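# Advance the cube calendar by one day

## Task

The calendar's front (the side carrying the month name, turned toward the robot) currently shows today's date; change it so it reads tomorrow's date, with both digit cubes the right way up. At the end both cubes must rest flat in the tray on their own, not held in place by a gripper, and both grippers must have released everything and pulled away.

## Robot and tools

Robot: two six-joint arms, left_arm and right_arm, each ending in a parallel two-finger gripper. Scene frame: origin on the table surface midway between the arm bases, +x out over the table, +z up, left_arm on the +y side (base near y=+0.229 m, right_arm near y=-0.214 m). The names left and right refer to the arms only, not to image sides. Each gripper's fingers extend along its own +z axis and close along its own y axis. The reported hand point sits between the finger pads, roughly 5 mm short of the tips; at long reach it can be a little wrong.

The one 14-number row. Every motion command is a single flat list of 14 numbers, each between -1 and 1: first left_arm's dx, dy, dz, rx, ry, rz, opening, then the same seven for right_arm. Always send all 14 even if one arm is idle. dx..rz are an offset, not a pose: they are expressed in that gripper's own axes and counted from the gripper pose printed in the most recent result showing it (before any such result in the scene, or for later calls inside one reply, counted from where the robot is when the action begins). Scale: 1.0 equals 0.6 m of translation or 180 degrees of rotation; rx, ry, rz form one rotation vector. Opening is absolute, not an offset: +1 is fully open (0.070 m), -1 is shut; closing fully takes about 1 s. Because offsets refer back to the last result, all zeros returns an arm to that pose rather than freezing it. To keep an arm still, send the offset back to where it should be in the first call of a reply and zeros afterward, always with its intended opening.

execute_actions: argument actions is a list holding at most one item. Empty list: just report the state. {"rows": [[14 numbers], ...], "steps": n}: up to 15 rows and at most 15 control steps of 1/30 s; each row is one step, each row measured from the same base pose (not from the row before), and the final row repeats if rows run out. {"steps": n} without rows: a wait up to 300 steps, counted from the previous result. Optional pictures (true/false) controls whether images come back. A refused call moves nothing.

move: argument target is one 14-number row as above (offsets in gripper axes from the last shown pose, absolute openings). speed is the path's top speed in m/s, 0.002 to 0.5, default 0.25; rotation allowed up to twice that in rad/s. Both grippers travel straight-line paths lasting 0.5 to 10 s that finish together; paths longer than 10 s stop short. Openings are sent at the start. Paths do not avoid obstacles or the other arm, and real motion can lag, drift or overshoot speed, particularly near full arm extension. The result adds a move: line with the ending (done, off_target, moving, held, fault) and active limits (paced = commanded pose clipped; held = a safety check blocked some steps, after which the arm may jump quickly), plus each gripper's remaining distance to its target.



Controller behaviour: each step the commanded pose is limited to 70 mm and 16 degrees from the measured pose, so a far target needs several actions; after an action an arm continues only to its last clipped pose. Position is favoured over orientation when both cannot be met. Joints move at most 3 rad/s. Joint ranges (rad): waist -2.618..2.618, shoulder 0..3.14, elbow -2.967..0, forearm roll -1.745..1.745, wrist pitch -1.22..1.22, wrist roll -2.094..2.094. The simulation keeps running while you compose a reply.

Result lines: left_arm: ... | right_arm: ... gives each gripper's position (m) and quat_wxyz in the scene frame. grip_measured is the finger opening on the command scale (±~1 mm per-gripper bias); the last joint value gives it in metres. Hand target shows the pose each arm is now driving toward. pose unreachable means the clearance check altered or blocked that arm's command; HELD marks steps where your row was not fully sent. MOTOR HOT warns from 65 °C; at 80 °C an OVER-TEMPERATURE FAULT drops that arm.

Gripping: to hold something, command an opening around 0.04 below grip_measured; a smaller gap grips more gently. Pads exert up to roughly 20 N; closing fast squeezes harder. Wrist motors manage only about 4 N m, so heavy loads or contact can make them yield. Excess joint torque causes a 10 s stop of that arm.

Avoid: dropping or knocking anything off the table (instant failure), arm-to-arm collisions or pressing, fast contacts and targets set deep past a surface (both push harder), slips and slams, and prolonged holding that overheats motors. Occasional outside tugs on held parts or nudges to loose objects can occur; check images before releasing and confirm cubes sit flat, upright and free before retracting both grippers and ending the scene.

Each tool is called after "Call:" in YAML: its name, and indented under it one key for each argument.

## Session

Call:
execute_actions:
  actions: []

Scene clock: 0.00 s of 7600.00 s.
left_arm: end_effector_position=(+0.0959, +0.4735, +0.2632) grip_measured=+1.00 end_effector_quat_wxyz=(-0.382, +0.901, -0.197, +0.062) | right_arm: end_effector_position=(+0.1602, -0.4560, +0.3405) grip_measured=+1.00 end_effector_quat_wxyz=(+0.652, +0.696, +0.236, +0.189)
Joint positions: left_arm=[ 1.633  0.887 -0.922 -0.255  0.936 -1.158  0.07 ] | right_arm=[-1.381  0.705 -0.62   1.42   0.576  0.083  0.07 ]
Motor temperatures (°C, as the motors report them): left_arm=[26 27 22 24 28 27] | right_arm=[24 26 23 27 26 24]
Hand target (left_arm): +0.096, +0.473, +0.263; -0.382, +0.901, -0.197, +0.062
Hand target (right_arm): +0.160, -0.456, +0.340; +0.652, +0.696, +0.236, +0.189
camera_calibration (this result's frames):
cam_left_wrist: T_world_to_cam=[[0.308435, 0.622711, 0.719096, -0.514539], [0.597892, -0.714872, 0.362605, 0.184546], [0.73986, 0.318102, -0.592805, 0.0534475], [0, 0, 0, 1]] pos_world=[0.00881943, 0.435334, 0.33477]
cam_right_wrist: T_world_to_cam=[[-0.0726523, 0.0609865, -0.995491, 0.375553], [0.327908, 0.944101, 0.033907, 0.364018], [0.941912, -0.323966, -0.0885891, -0.145585], [0, 0, 0, 1]] pos_world=[0.045048, -0.413738, 0.34862]

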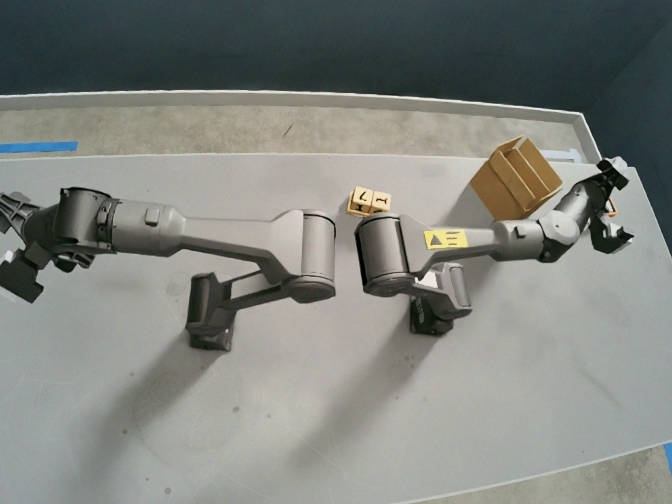

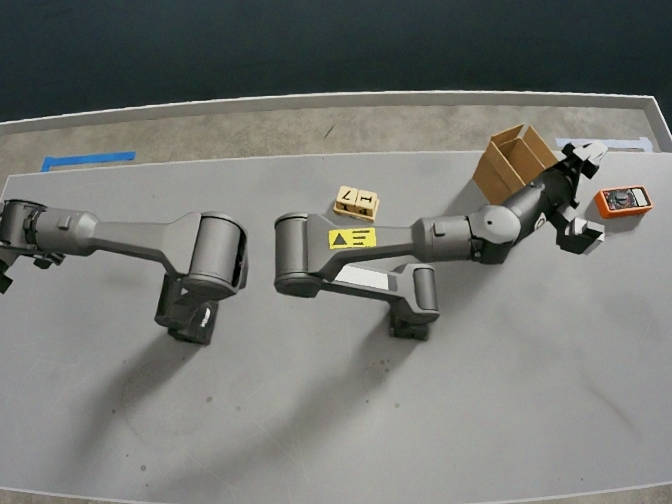

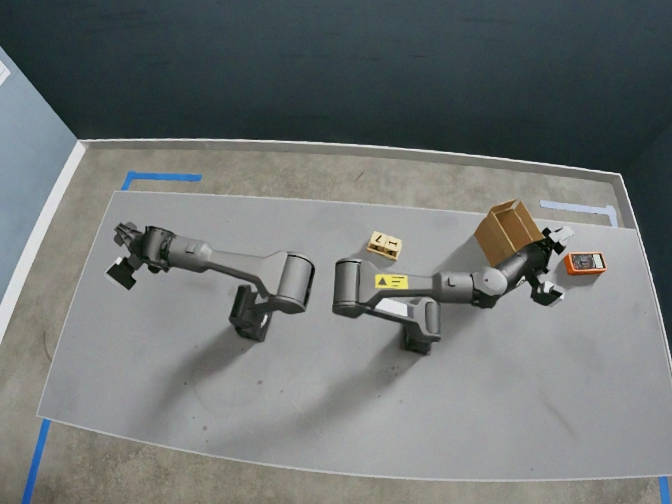

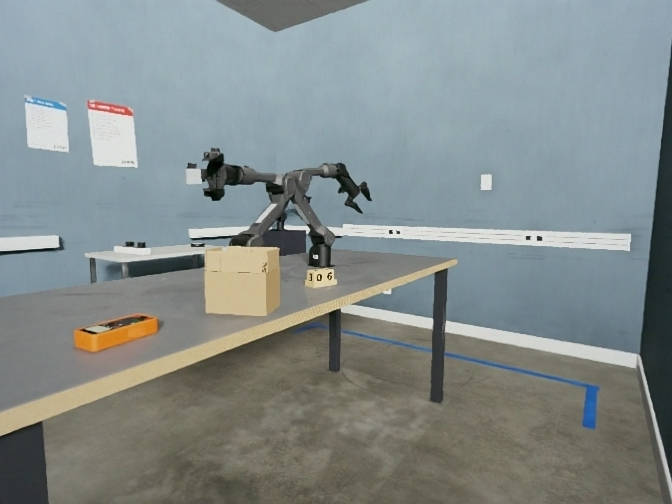

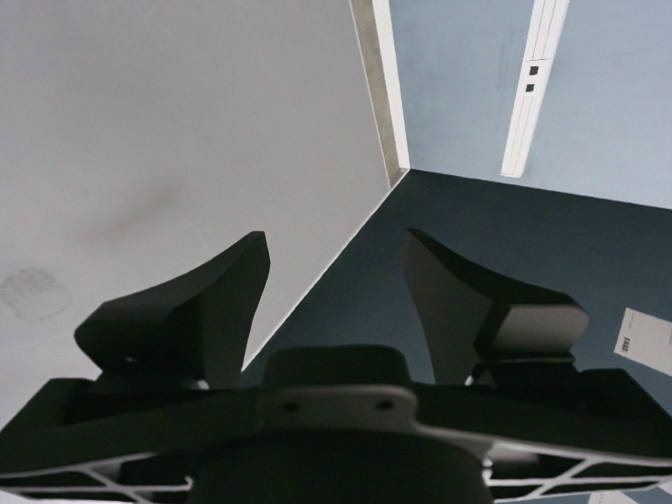

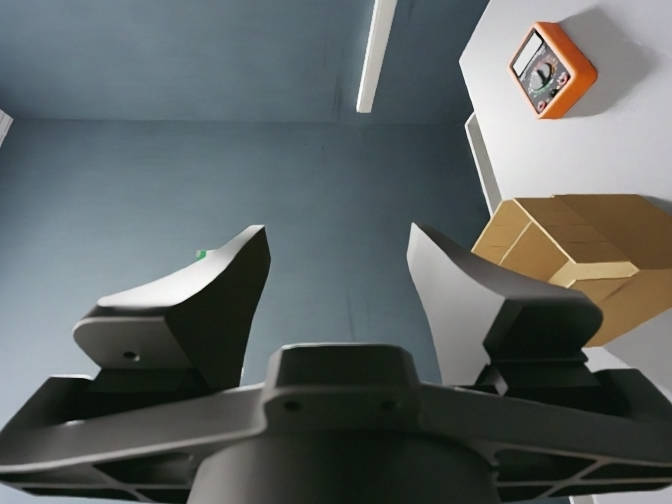

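Call:
zoom_image:
  camera: "cam_head_right"
  region: [320,175,400,230]

Call:
zoom_image:
  camera: "cam_low"
  region: [295,255,350,295]

Region (320, 175, 400, 230) of cam_head_right's 672x504 image, scaled by 6.300, with more detail than that image has; it fills the top 346 rows of this view, and the rest is white.

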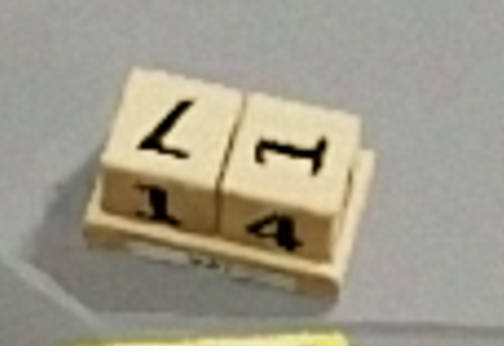

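Region (295, 255, 350, 295) of cam_low's 672x504 image, scaled by 9.164, with more detail than that image has; it fills the top 367 rows of this view, and the rest is white.

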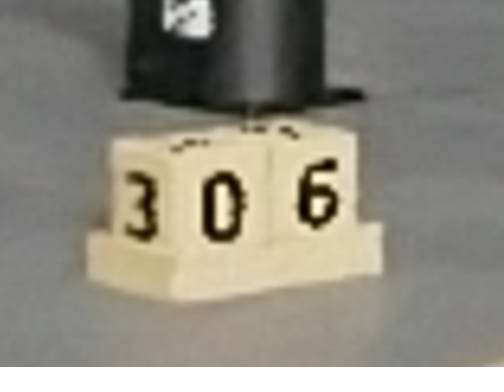

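Call:
move:
  target: [-0.1,-0.158,0.166,0,0,0,1,0.44,-0.098,-0.208,-0.047,0.419,-0.567,1]
  speed: 0.35

Scene clock: 8.63 s of 7600.00 s.
left_arm: end_effector_position=(+0.0963, +0.6241, +0.2645) grip_measured=+1.00 end_effector_quat_wxyz=(-0.382, +0.901, -0.197, +0.062) | right_arm: end_effector_position=(+0.3007, -0.1968, +0.2810) grip_measured=+1.00 end_effector_quat_wxyz=(+0.347, +0.001, +0.938, +0.006)
Joint positions: left_arm=[ 1.685  1.422 -1.295 -0.342  0.795 -1.03   0.07 ] | right_arm=[ 0.271  1.014 -1.105 -0.079  1.044  0.138  0.07 ]
Motor temperatures (°C, as the motors report them): left_arm=[26 27 23 24 28 27] | right_arm=[24 26 23 27 26 24]
Hand target (left_arm): +0.096, +0.624, +0.265; -0.382, +0.901, -0.197, +0.063
Hand target (right_arm): +0.301, -0.197, +0.281; +0.347, +0.001, +0.938, +0.006
Off the commanded pose (left_arm): 0.001 m, 0 deg.
Off the commanded pose (right_arm): 0.003 m, 1 deg.
After step 90, 1.87 s passed at rest.
move: done
camera_calibration (this result's frames):
cam_left_wrist: T_world_to_cam=[[0.307355, 0.622232, 0.719973, -0.609203], [0.597848, -0.714898, 0.362627, 0.291472], [0.740345, 0.318979, -0.591727, 0.00518829], [0, 0, 0, 1]] pos_world=[0.00914415, 0.585784, 0.335984]
cam_right_wrist: T_world_to_cam=[[-0.0216498, -0.999639, -0.0159188, -0.188575], [-0.99636, 0.0228864, -0.0821133, 0.324765], [0.0824479, 0.0140831, -0.996496, 0.380872], [0, 0, 0, 1]] pos_world=[0.288098, -0.201304, 0.403203]

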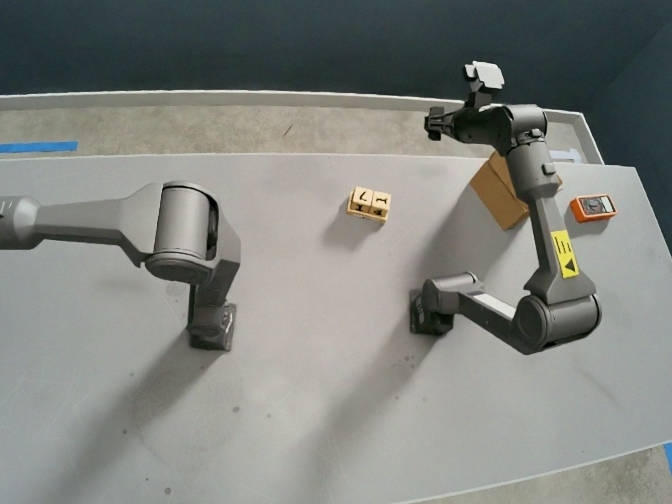

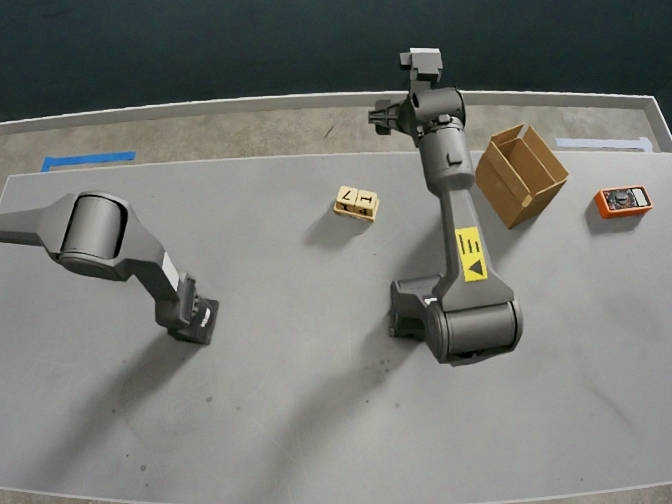

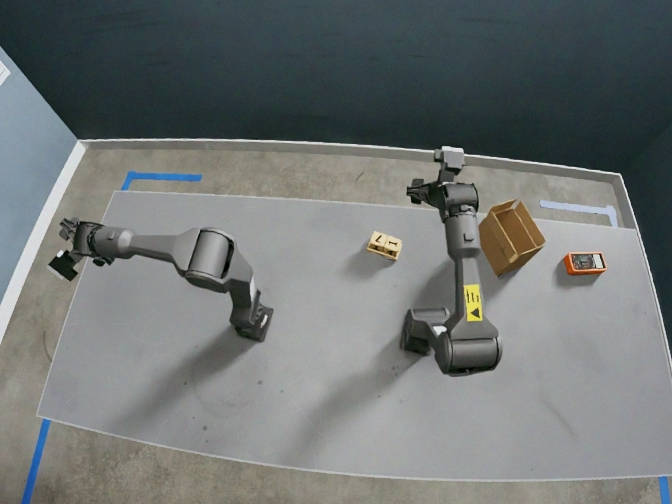

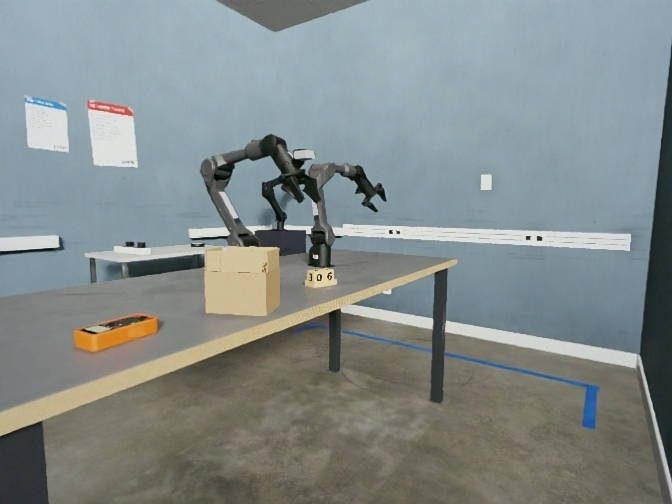

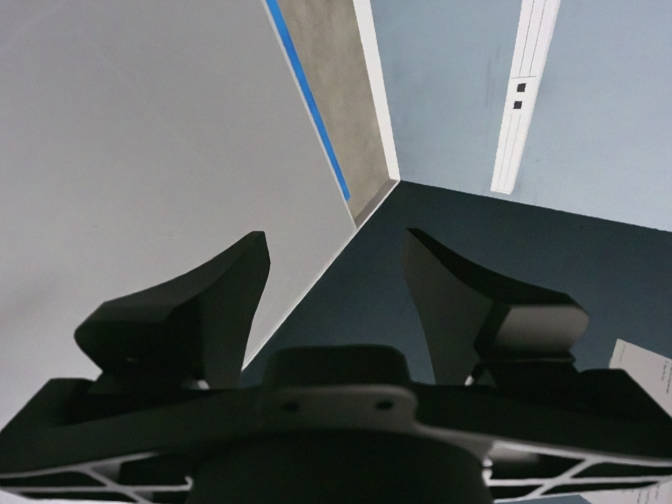

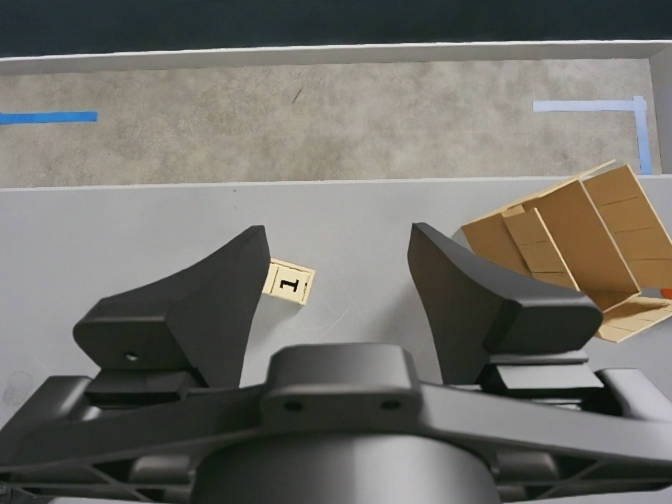

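Call:
move:
  target: [0,0,0,0,0,0,1,0.252,0.113,0.2275,-0.144,0.194,-0.399,1]
  speed: 0.35

Scene clock: 13.03 s of 7600.00 s.
left_arm: end_effector_position=(+0.0963, +0.6240, +0.2645) grip_measured=+1.00 end_effector_quat_wxyz=(-0.382, +0.901, -0.197, +0.062) | right_arm: end_effector_position=(+0.2724, -0.1269, +0.0760) grip_measured=+1.00 end_effector_quat_wxyz=(-0.001, -0.609, +0.793, -0.001)
Joint positions: left_arm=[ 1.685  1.422 -1.294 -0.342  0.795 -1.03   0.07 ] | right_arm=[ 0.499  1.541 -0.921 -0.003  1.039 -0.957  0.07 ]
Motor temperatures (°C, as the motors report them): left_arm=[26 27 23 24 28 27] | right_arm=[24 26 23 27 26 24]
Hand target (left_arm): +0.096, +0.624, +0.265; -0.382, +0.901, -0.197, +0.062
Hand target (right_arm): +0.273, -0.127, +0.077; -0.000, -0.608, +0.794, -0.001
Off the commanded pose (left_arm): 0.000 m, 0 deg.
Off the commanded pose (right_arm): 0.004 m, 0 deg.
move: off_target (right_arm)
camera_calibration (this result's frames):
cam_left_wrist: T_world_to_cam=[[0.307361, 0.622317, 0.719896, -0.609189], [0.597846, -0.714858, 0.362711, 0.291423], [0.740345, 0.318904, -0.591769, 0.00522838], [0, 0, 0, 1]] pos_world=[0.00914418, 0.585767, 0.335945]
cam_right_wrist: T_world_to_cam=[[0.960365, -0.278478, 0.0122475, -0.300719], [-0.231979, -0.774103, 0.589024, -0.0822472], [-0.154549, -0.568519, -0.808023, 0.154305], [0, 0, 0, 1]] pos_world=[0.293568, -0.0596862, 0.17681]

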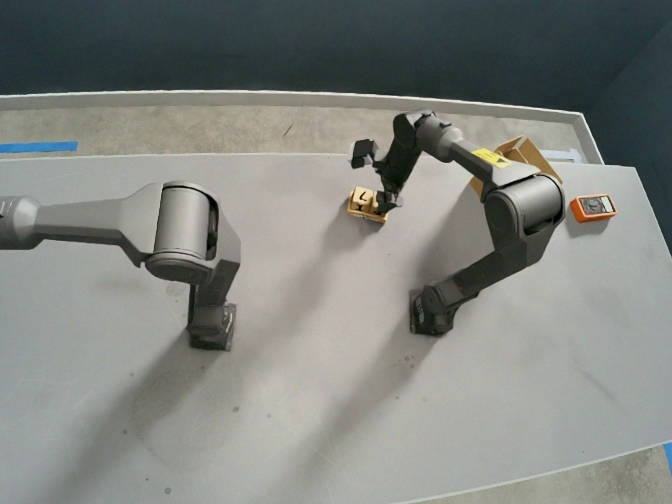

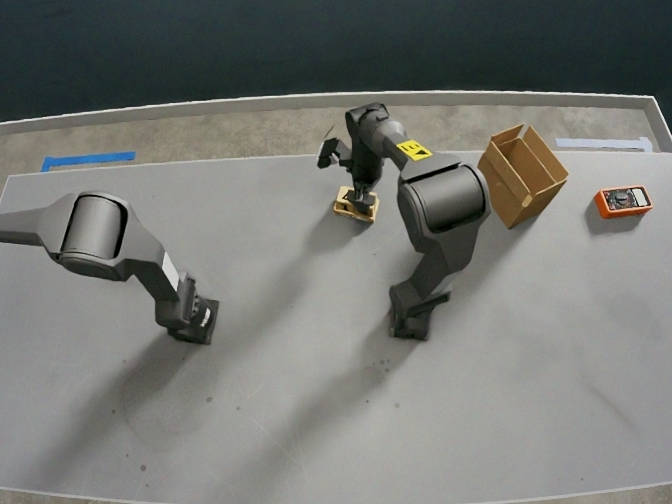

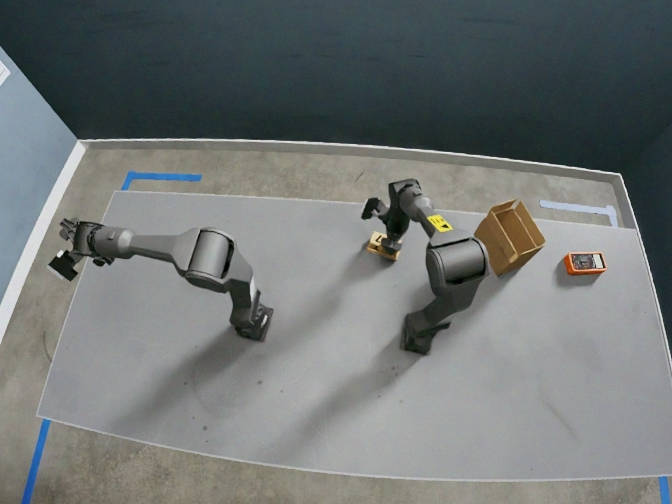

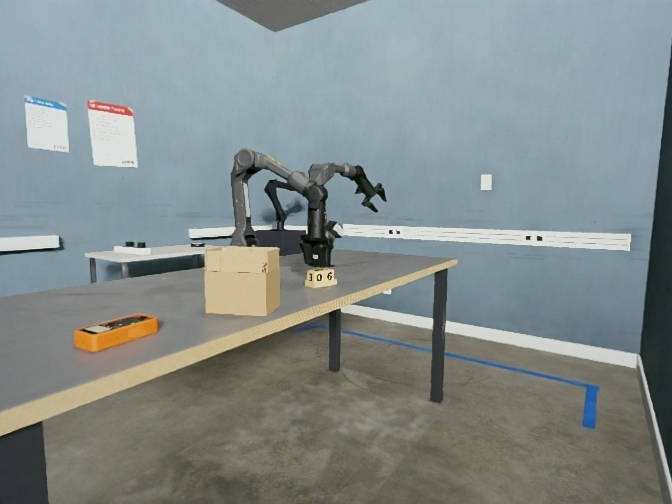

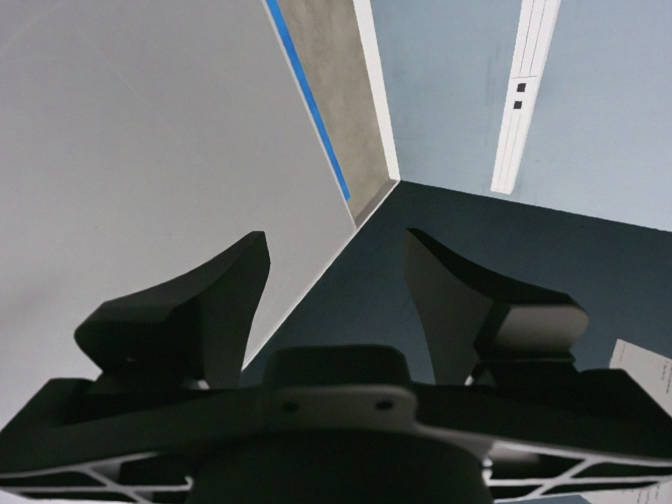

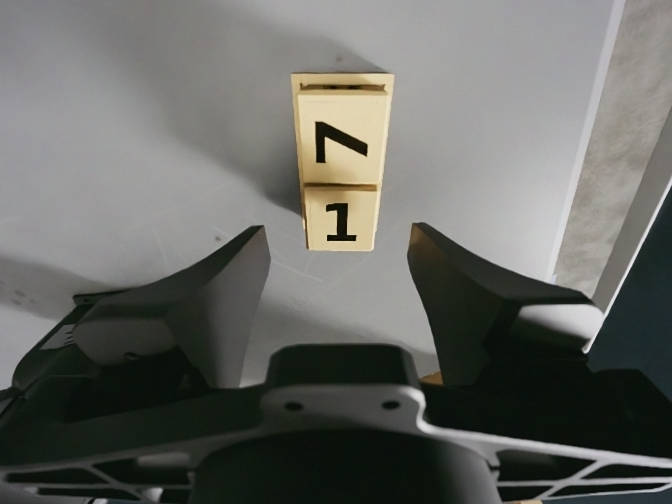

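Call:
move:
  target: [0,0,0,0,0,0,1,0,-0.003,0.072,0,0,0.006,1]
  speed: 0.08

Call:
move:
  target: [0,0,0,0,0,0,1,0,0,0,0,0,0,0.06]

Call:
move:
  target: [0,0,0,0,0,0,1,0,0,-0.1,0,0,0,0.06]
  speed: 0.06

Scene clock: 16.23 s of 7600.00 s.
left_arm: end_effector_position=(+0.0963, +0.6241, +0.2645) grip_measured=+1.00 end_effector_quat_wxyz=(-0.382, +0.901, -0.197, +0.062) | right_arm: end_effector_position=(+0.2732, -0.1276, +0.0319) grip_measured=+1.00 end_effector_quat_wxyz=(-0.002, -0.601, +0.799, -0.000)
Joint positions: left_arm=[ 1.685  1.422 -1.295 -0.342  0.795 -1.03   0.07 ] | right_arm=[ 0.495  1.631 -0.823 -0.003  0.855 -0.942  0.07 ]
Motor temperatures (°C, as the motors report them): left_arm=[26 27 23 24 28 27] | right_arm=[24 26 23 27 26 25]
Hand target (left_arm): +0.096, +0.624, +0.264; -0.382, +0.901, -0.197, +0.062
Hand target (right_arm): +0.274, -0.128, +0.033; -0.001, -0.601, +0.799, -0.001
Off the commanded pose (left_arm): 0.000 m, 0 deg.
Off the commanded pose (right_arm): 0.001 m, 0 deg.
move: done
camera_calibration (this result's frames):
cam_left_wrist: T_world_to_cam=[[0.307354, 0.62223, 0.719975, -0.609203], [0.597849, -0.714899, 0.362625, 0.291473], [0.740345, 0.318982, -0.591726, 0.0051866], [0, 0, 0, 1]] pos_world=[0.00914406, 0.585784, 0.335985]
cam_right_wrist: T_world_to_cam=[[0.95489, -0.296783, 0.0102048, -0.301889], [-0.245423, -0.769361, 0.589789, -0.0524092], [-0.167188, -0.565688, -0.807493, 0.122149], [0, 0, 0, 1]] pos_world=[0.29583, -0.0608189, 0.132626]

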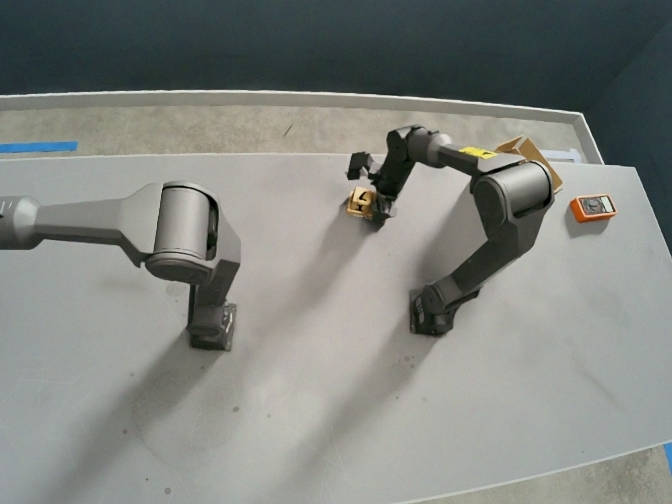

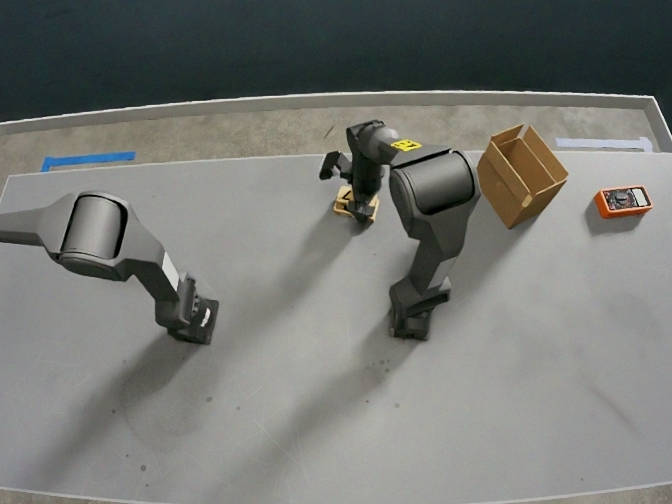

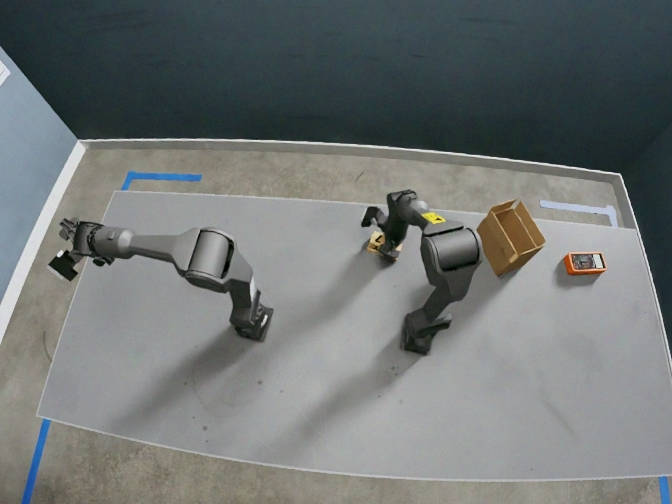

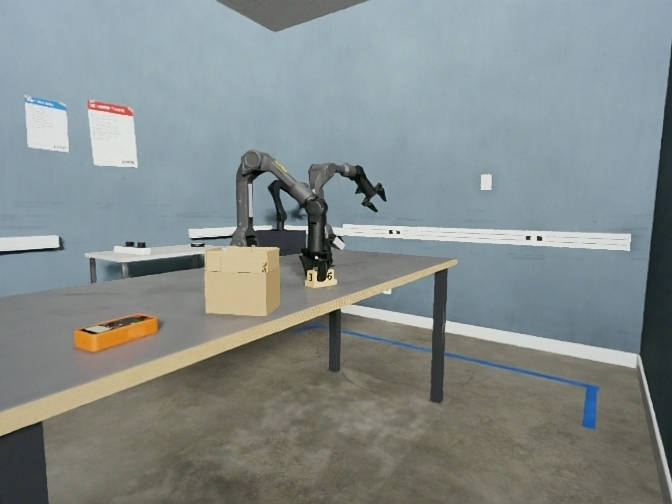

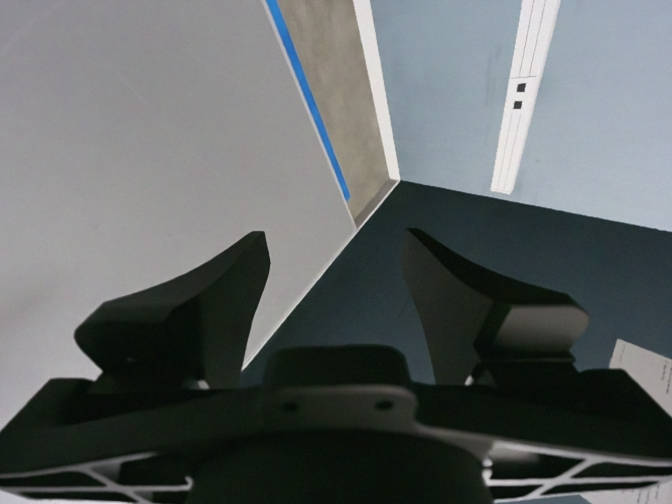

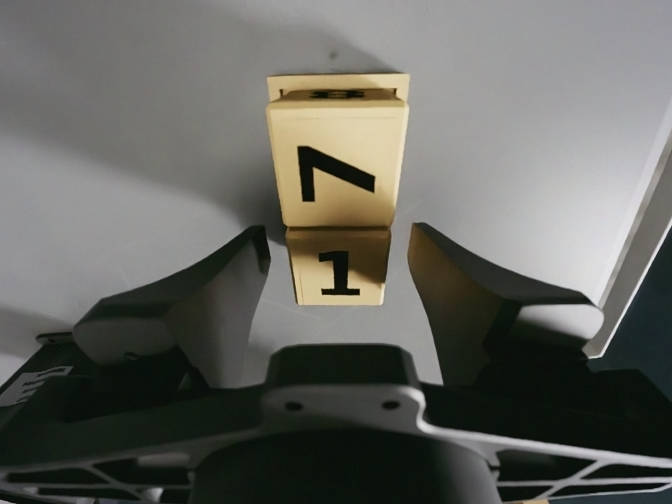

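Scene clock: 16.90 s of 7600.00 s.
left_arm: end_effector_position=(+0.0963, +0.6241, +0.2645) grip_measured=+1.00 end_effector_quat_wxyz=(-0.382, +0.901, -0.197, +0.062) | right_arm: end_effector_position=(+0.2731, -0.1276, +0.0319) grip_measured=+0.16 end_effector_quat_wxyz=(-0.003, -0.601, +0.799, -0.000)
Joint positions: left_arm=[ 1.685  1.422 -1.295 -0.342  0.795 -1.03   0.07 ] | right_arm=[ 0.495  1.631 -0.823 -0.003  0.855 -0.942  0.041]
Motor temperatures (°C, as the motors report them): left_arm=[26 27 23 24 28 27] | right_arm=[24 26 23 27 26 25]
Hand target (left_arm): +0.096, +0.624, +0.265; -0.382, +0.901, -0.197, +0.062
Hand target (right_arm): +0.273, -0.128, +0.032; -0.002, -0.601, +0.799, -0.000
Off the commanded pose (left_arm): 0.000 m, 0 deg.
Off the commanded pose (right_arm): 0.000 m, 0 deg.
move: done
camera_calibration (this result's frames):
cam_left_wrist: T_world_to_cam=[[0.307353, 0.622225, 0.719979, -0.609204], [0.597849, -0.714901, 0.36262, 0.291476], [0.740345, 0.318986, -0.591724, 0.00518445], [0, 0, 0, 1]] pos_world=[0.00914411, 0.585785, 0.335987]
cam_right_wrist: T_world_to_cam=[[0.954889, -0.296795, 0.00994862, -0.301848], [-0.245255, -0.769294, 0.589947, -0.0524453], [-0.16744, -0.565774, -0.807381, 0.122144], [0, 0, 0, 1]] pos_world=[0.295821, -0.0608267, 0.13256]

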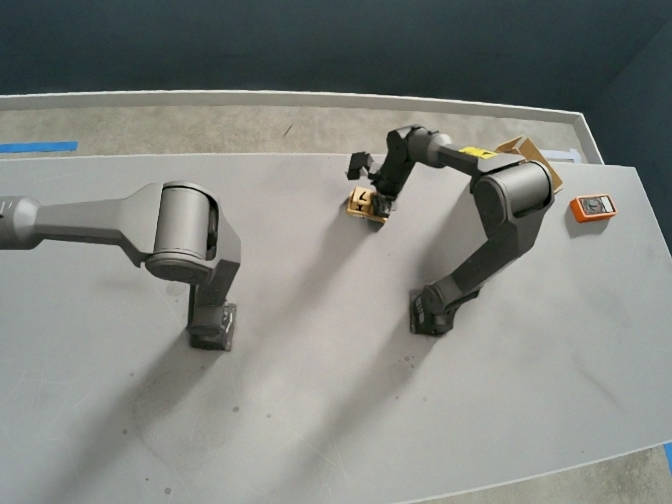

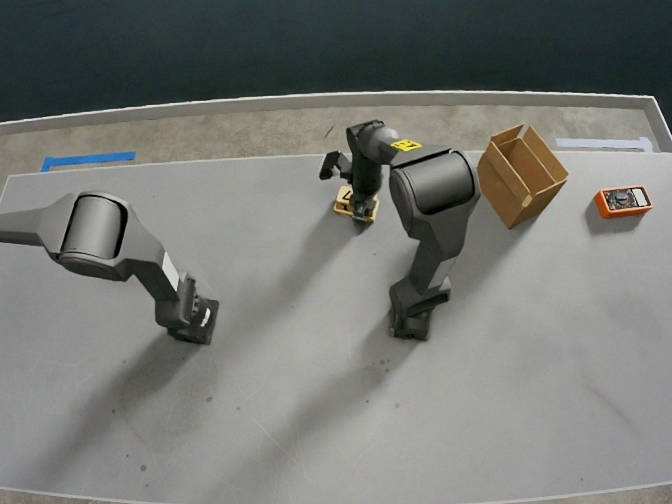

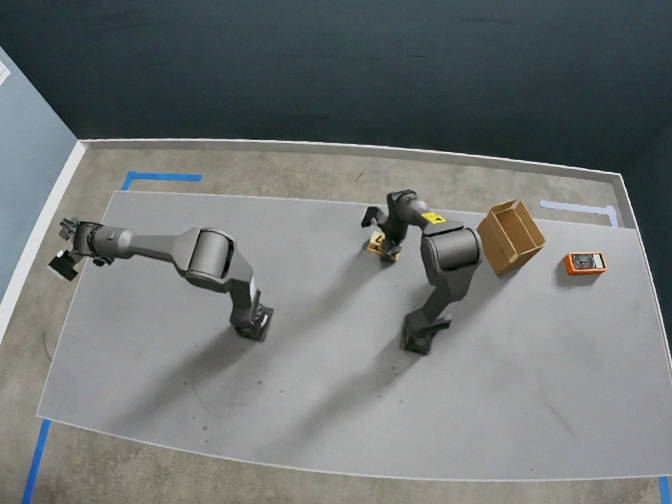

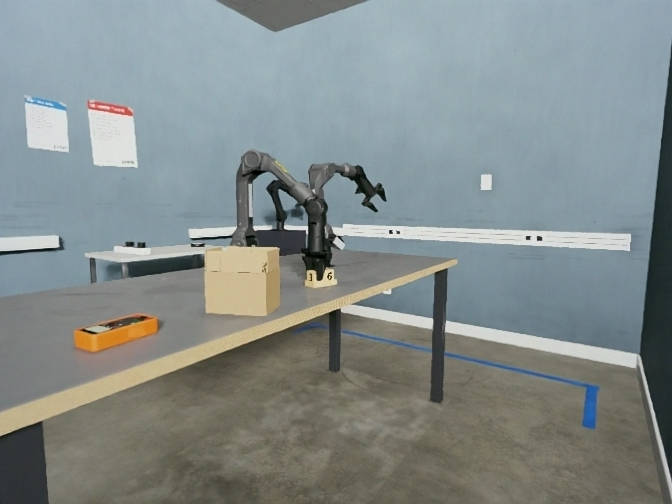

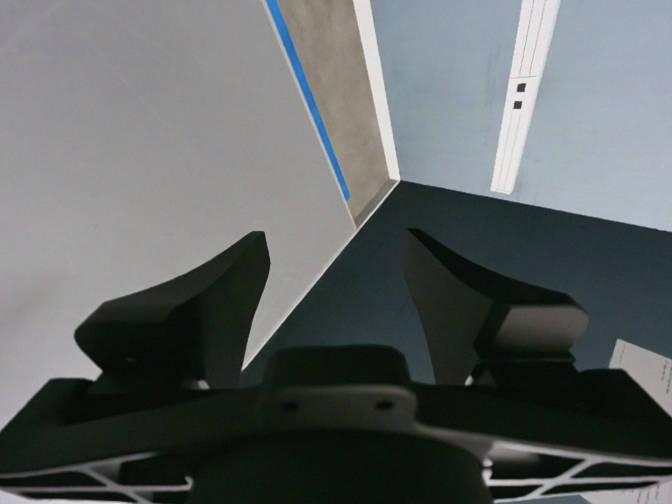

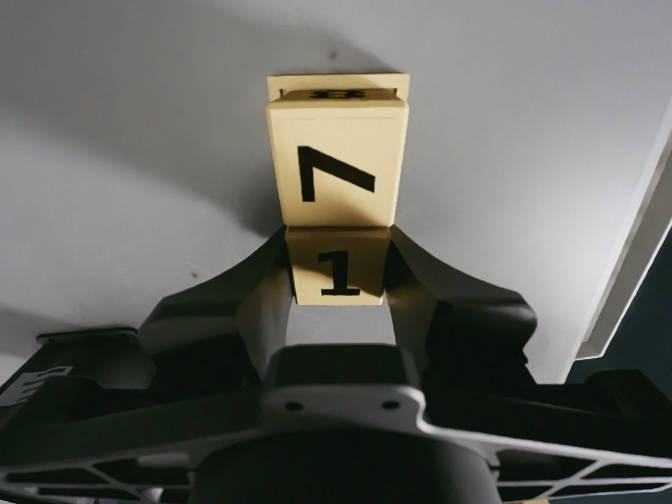

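Scene clock: 18.17 s of 7600.00 s.
left_arm: end_effector_position=(+0.0963, +0.6241, +0.2645) grip_measured=+1.00 end_effector_quat_wxyz=(-0.382, +0.901, -0.197, +0.062) | right_arm: end_effector_position=(+0.2744, -0.1273, +0.0928) grip_measured=+0.16 end_effector_quat_wxyz=(-0.002, -0.601, +0.799, -0.001)
Joint positions: left_arm=[ 1.685  1.422 -1.295 -0.342  0.795 -1.03   0.07 ] | right_arm=[ 0.495  1.523 -0.973 -0.003  1.111 -0.942  0.041]
Motor temperatures (°C, as the motors report them): left_arm=[26 27 23 24 28 27] | right_arm=[24 26 23 27 26 25]
Hand target (left_arm): +0.096, +0.624, +0.265; -0.382, +0.901, -0.197, +0.062
Hand target (right_arm): +0.274, -0.127, +0.092; -0.003, -0.601, +0.799, -0.000
Off the commanded pose (left_arm): 0.000 m, 0 deg.
Off the commanded pose (right_arm): 0.001 m, 0 deg.
move: done
camera_calibration (this result's frames):
cam_left_wrist: T_world_to_cam=[[0.307353, 0.622225, 0.719979, -0.609204], [0.597849, -0.714901, 0.36262, 0.291476], [0.740345, 0.318986, -0.591724, 0.00518445], [0, 0, 0, 1]] pos_world=[0.00914414, 0.585785, 0.335987]
cam_right_wrist: T_world_to_cam=[[0.954695, -0.297355, 0.011714, -0.303705], [-0.246845, -0.769315, 0.589255, -0.0873141], [-0.166206, -0.565451, -0.807862, 0.171479], [0, 0, 0, 1]] pos_world=[0.296894, -0.0605173, 0.193539]

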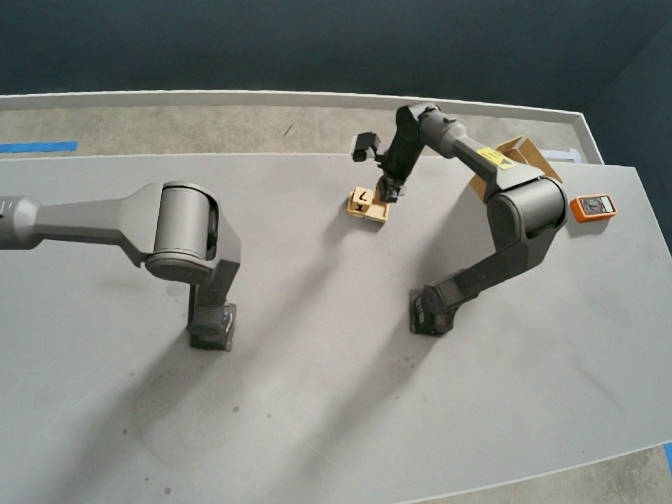

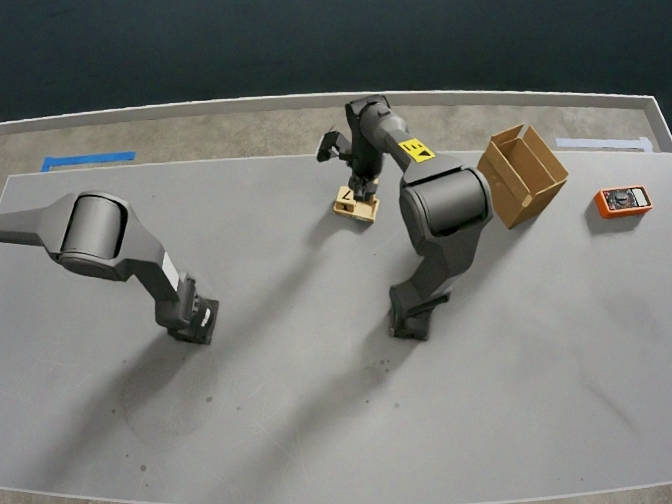

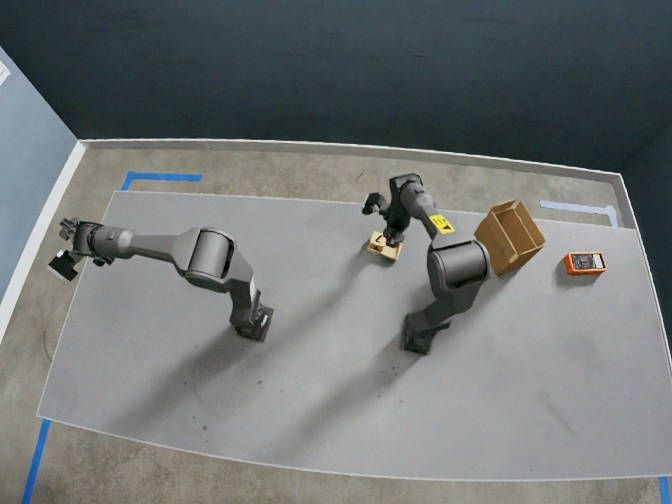

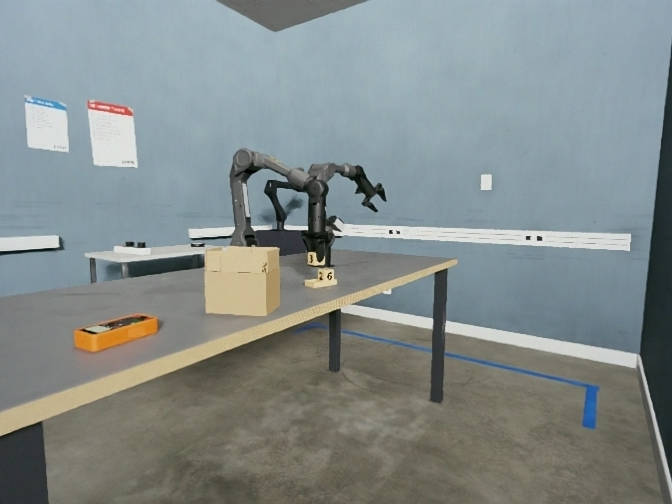

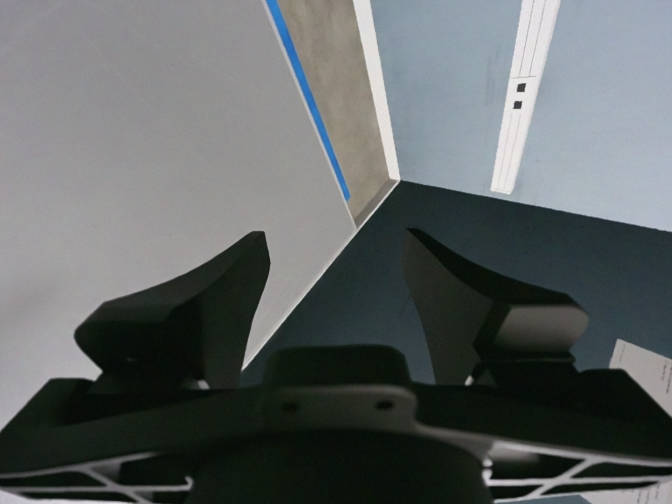

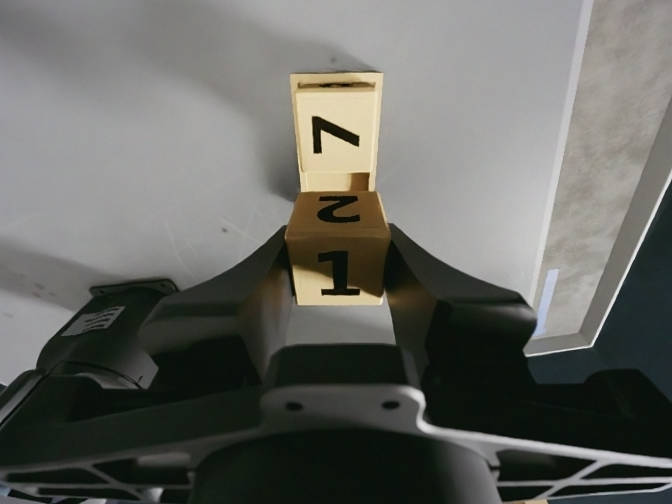

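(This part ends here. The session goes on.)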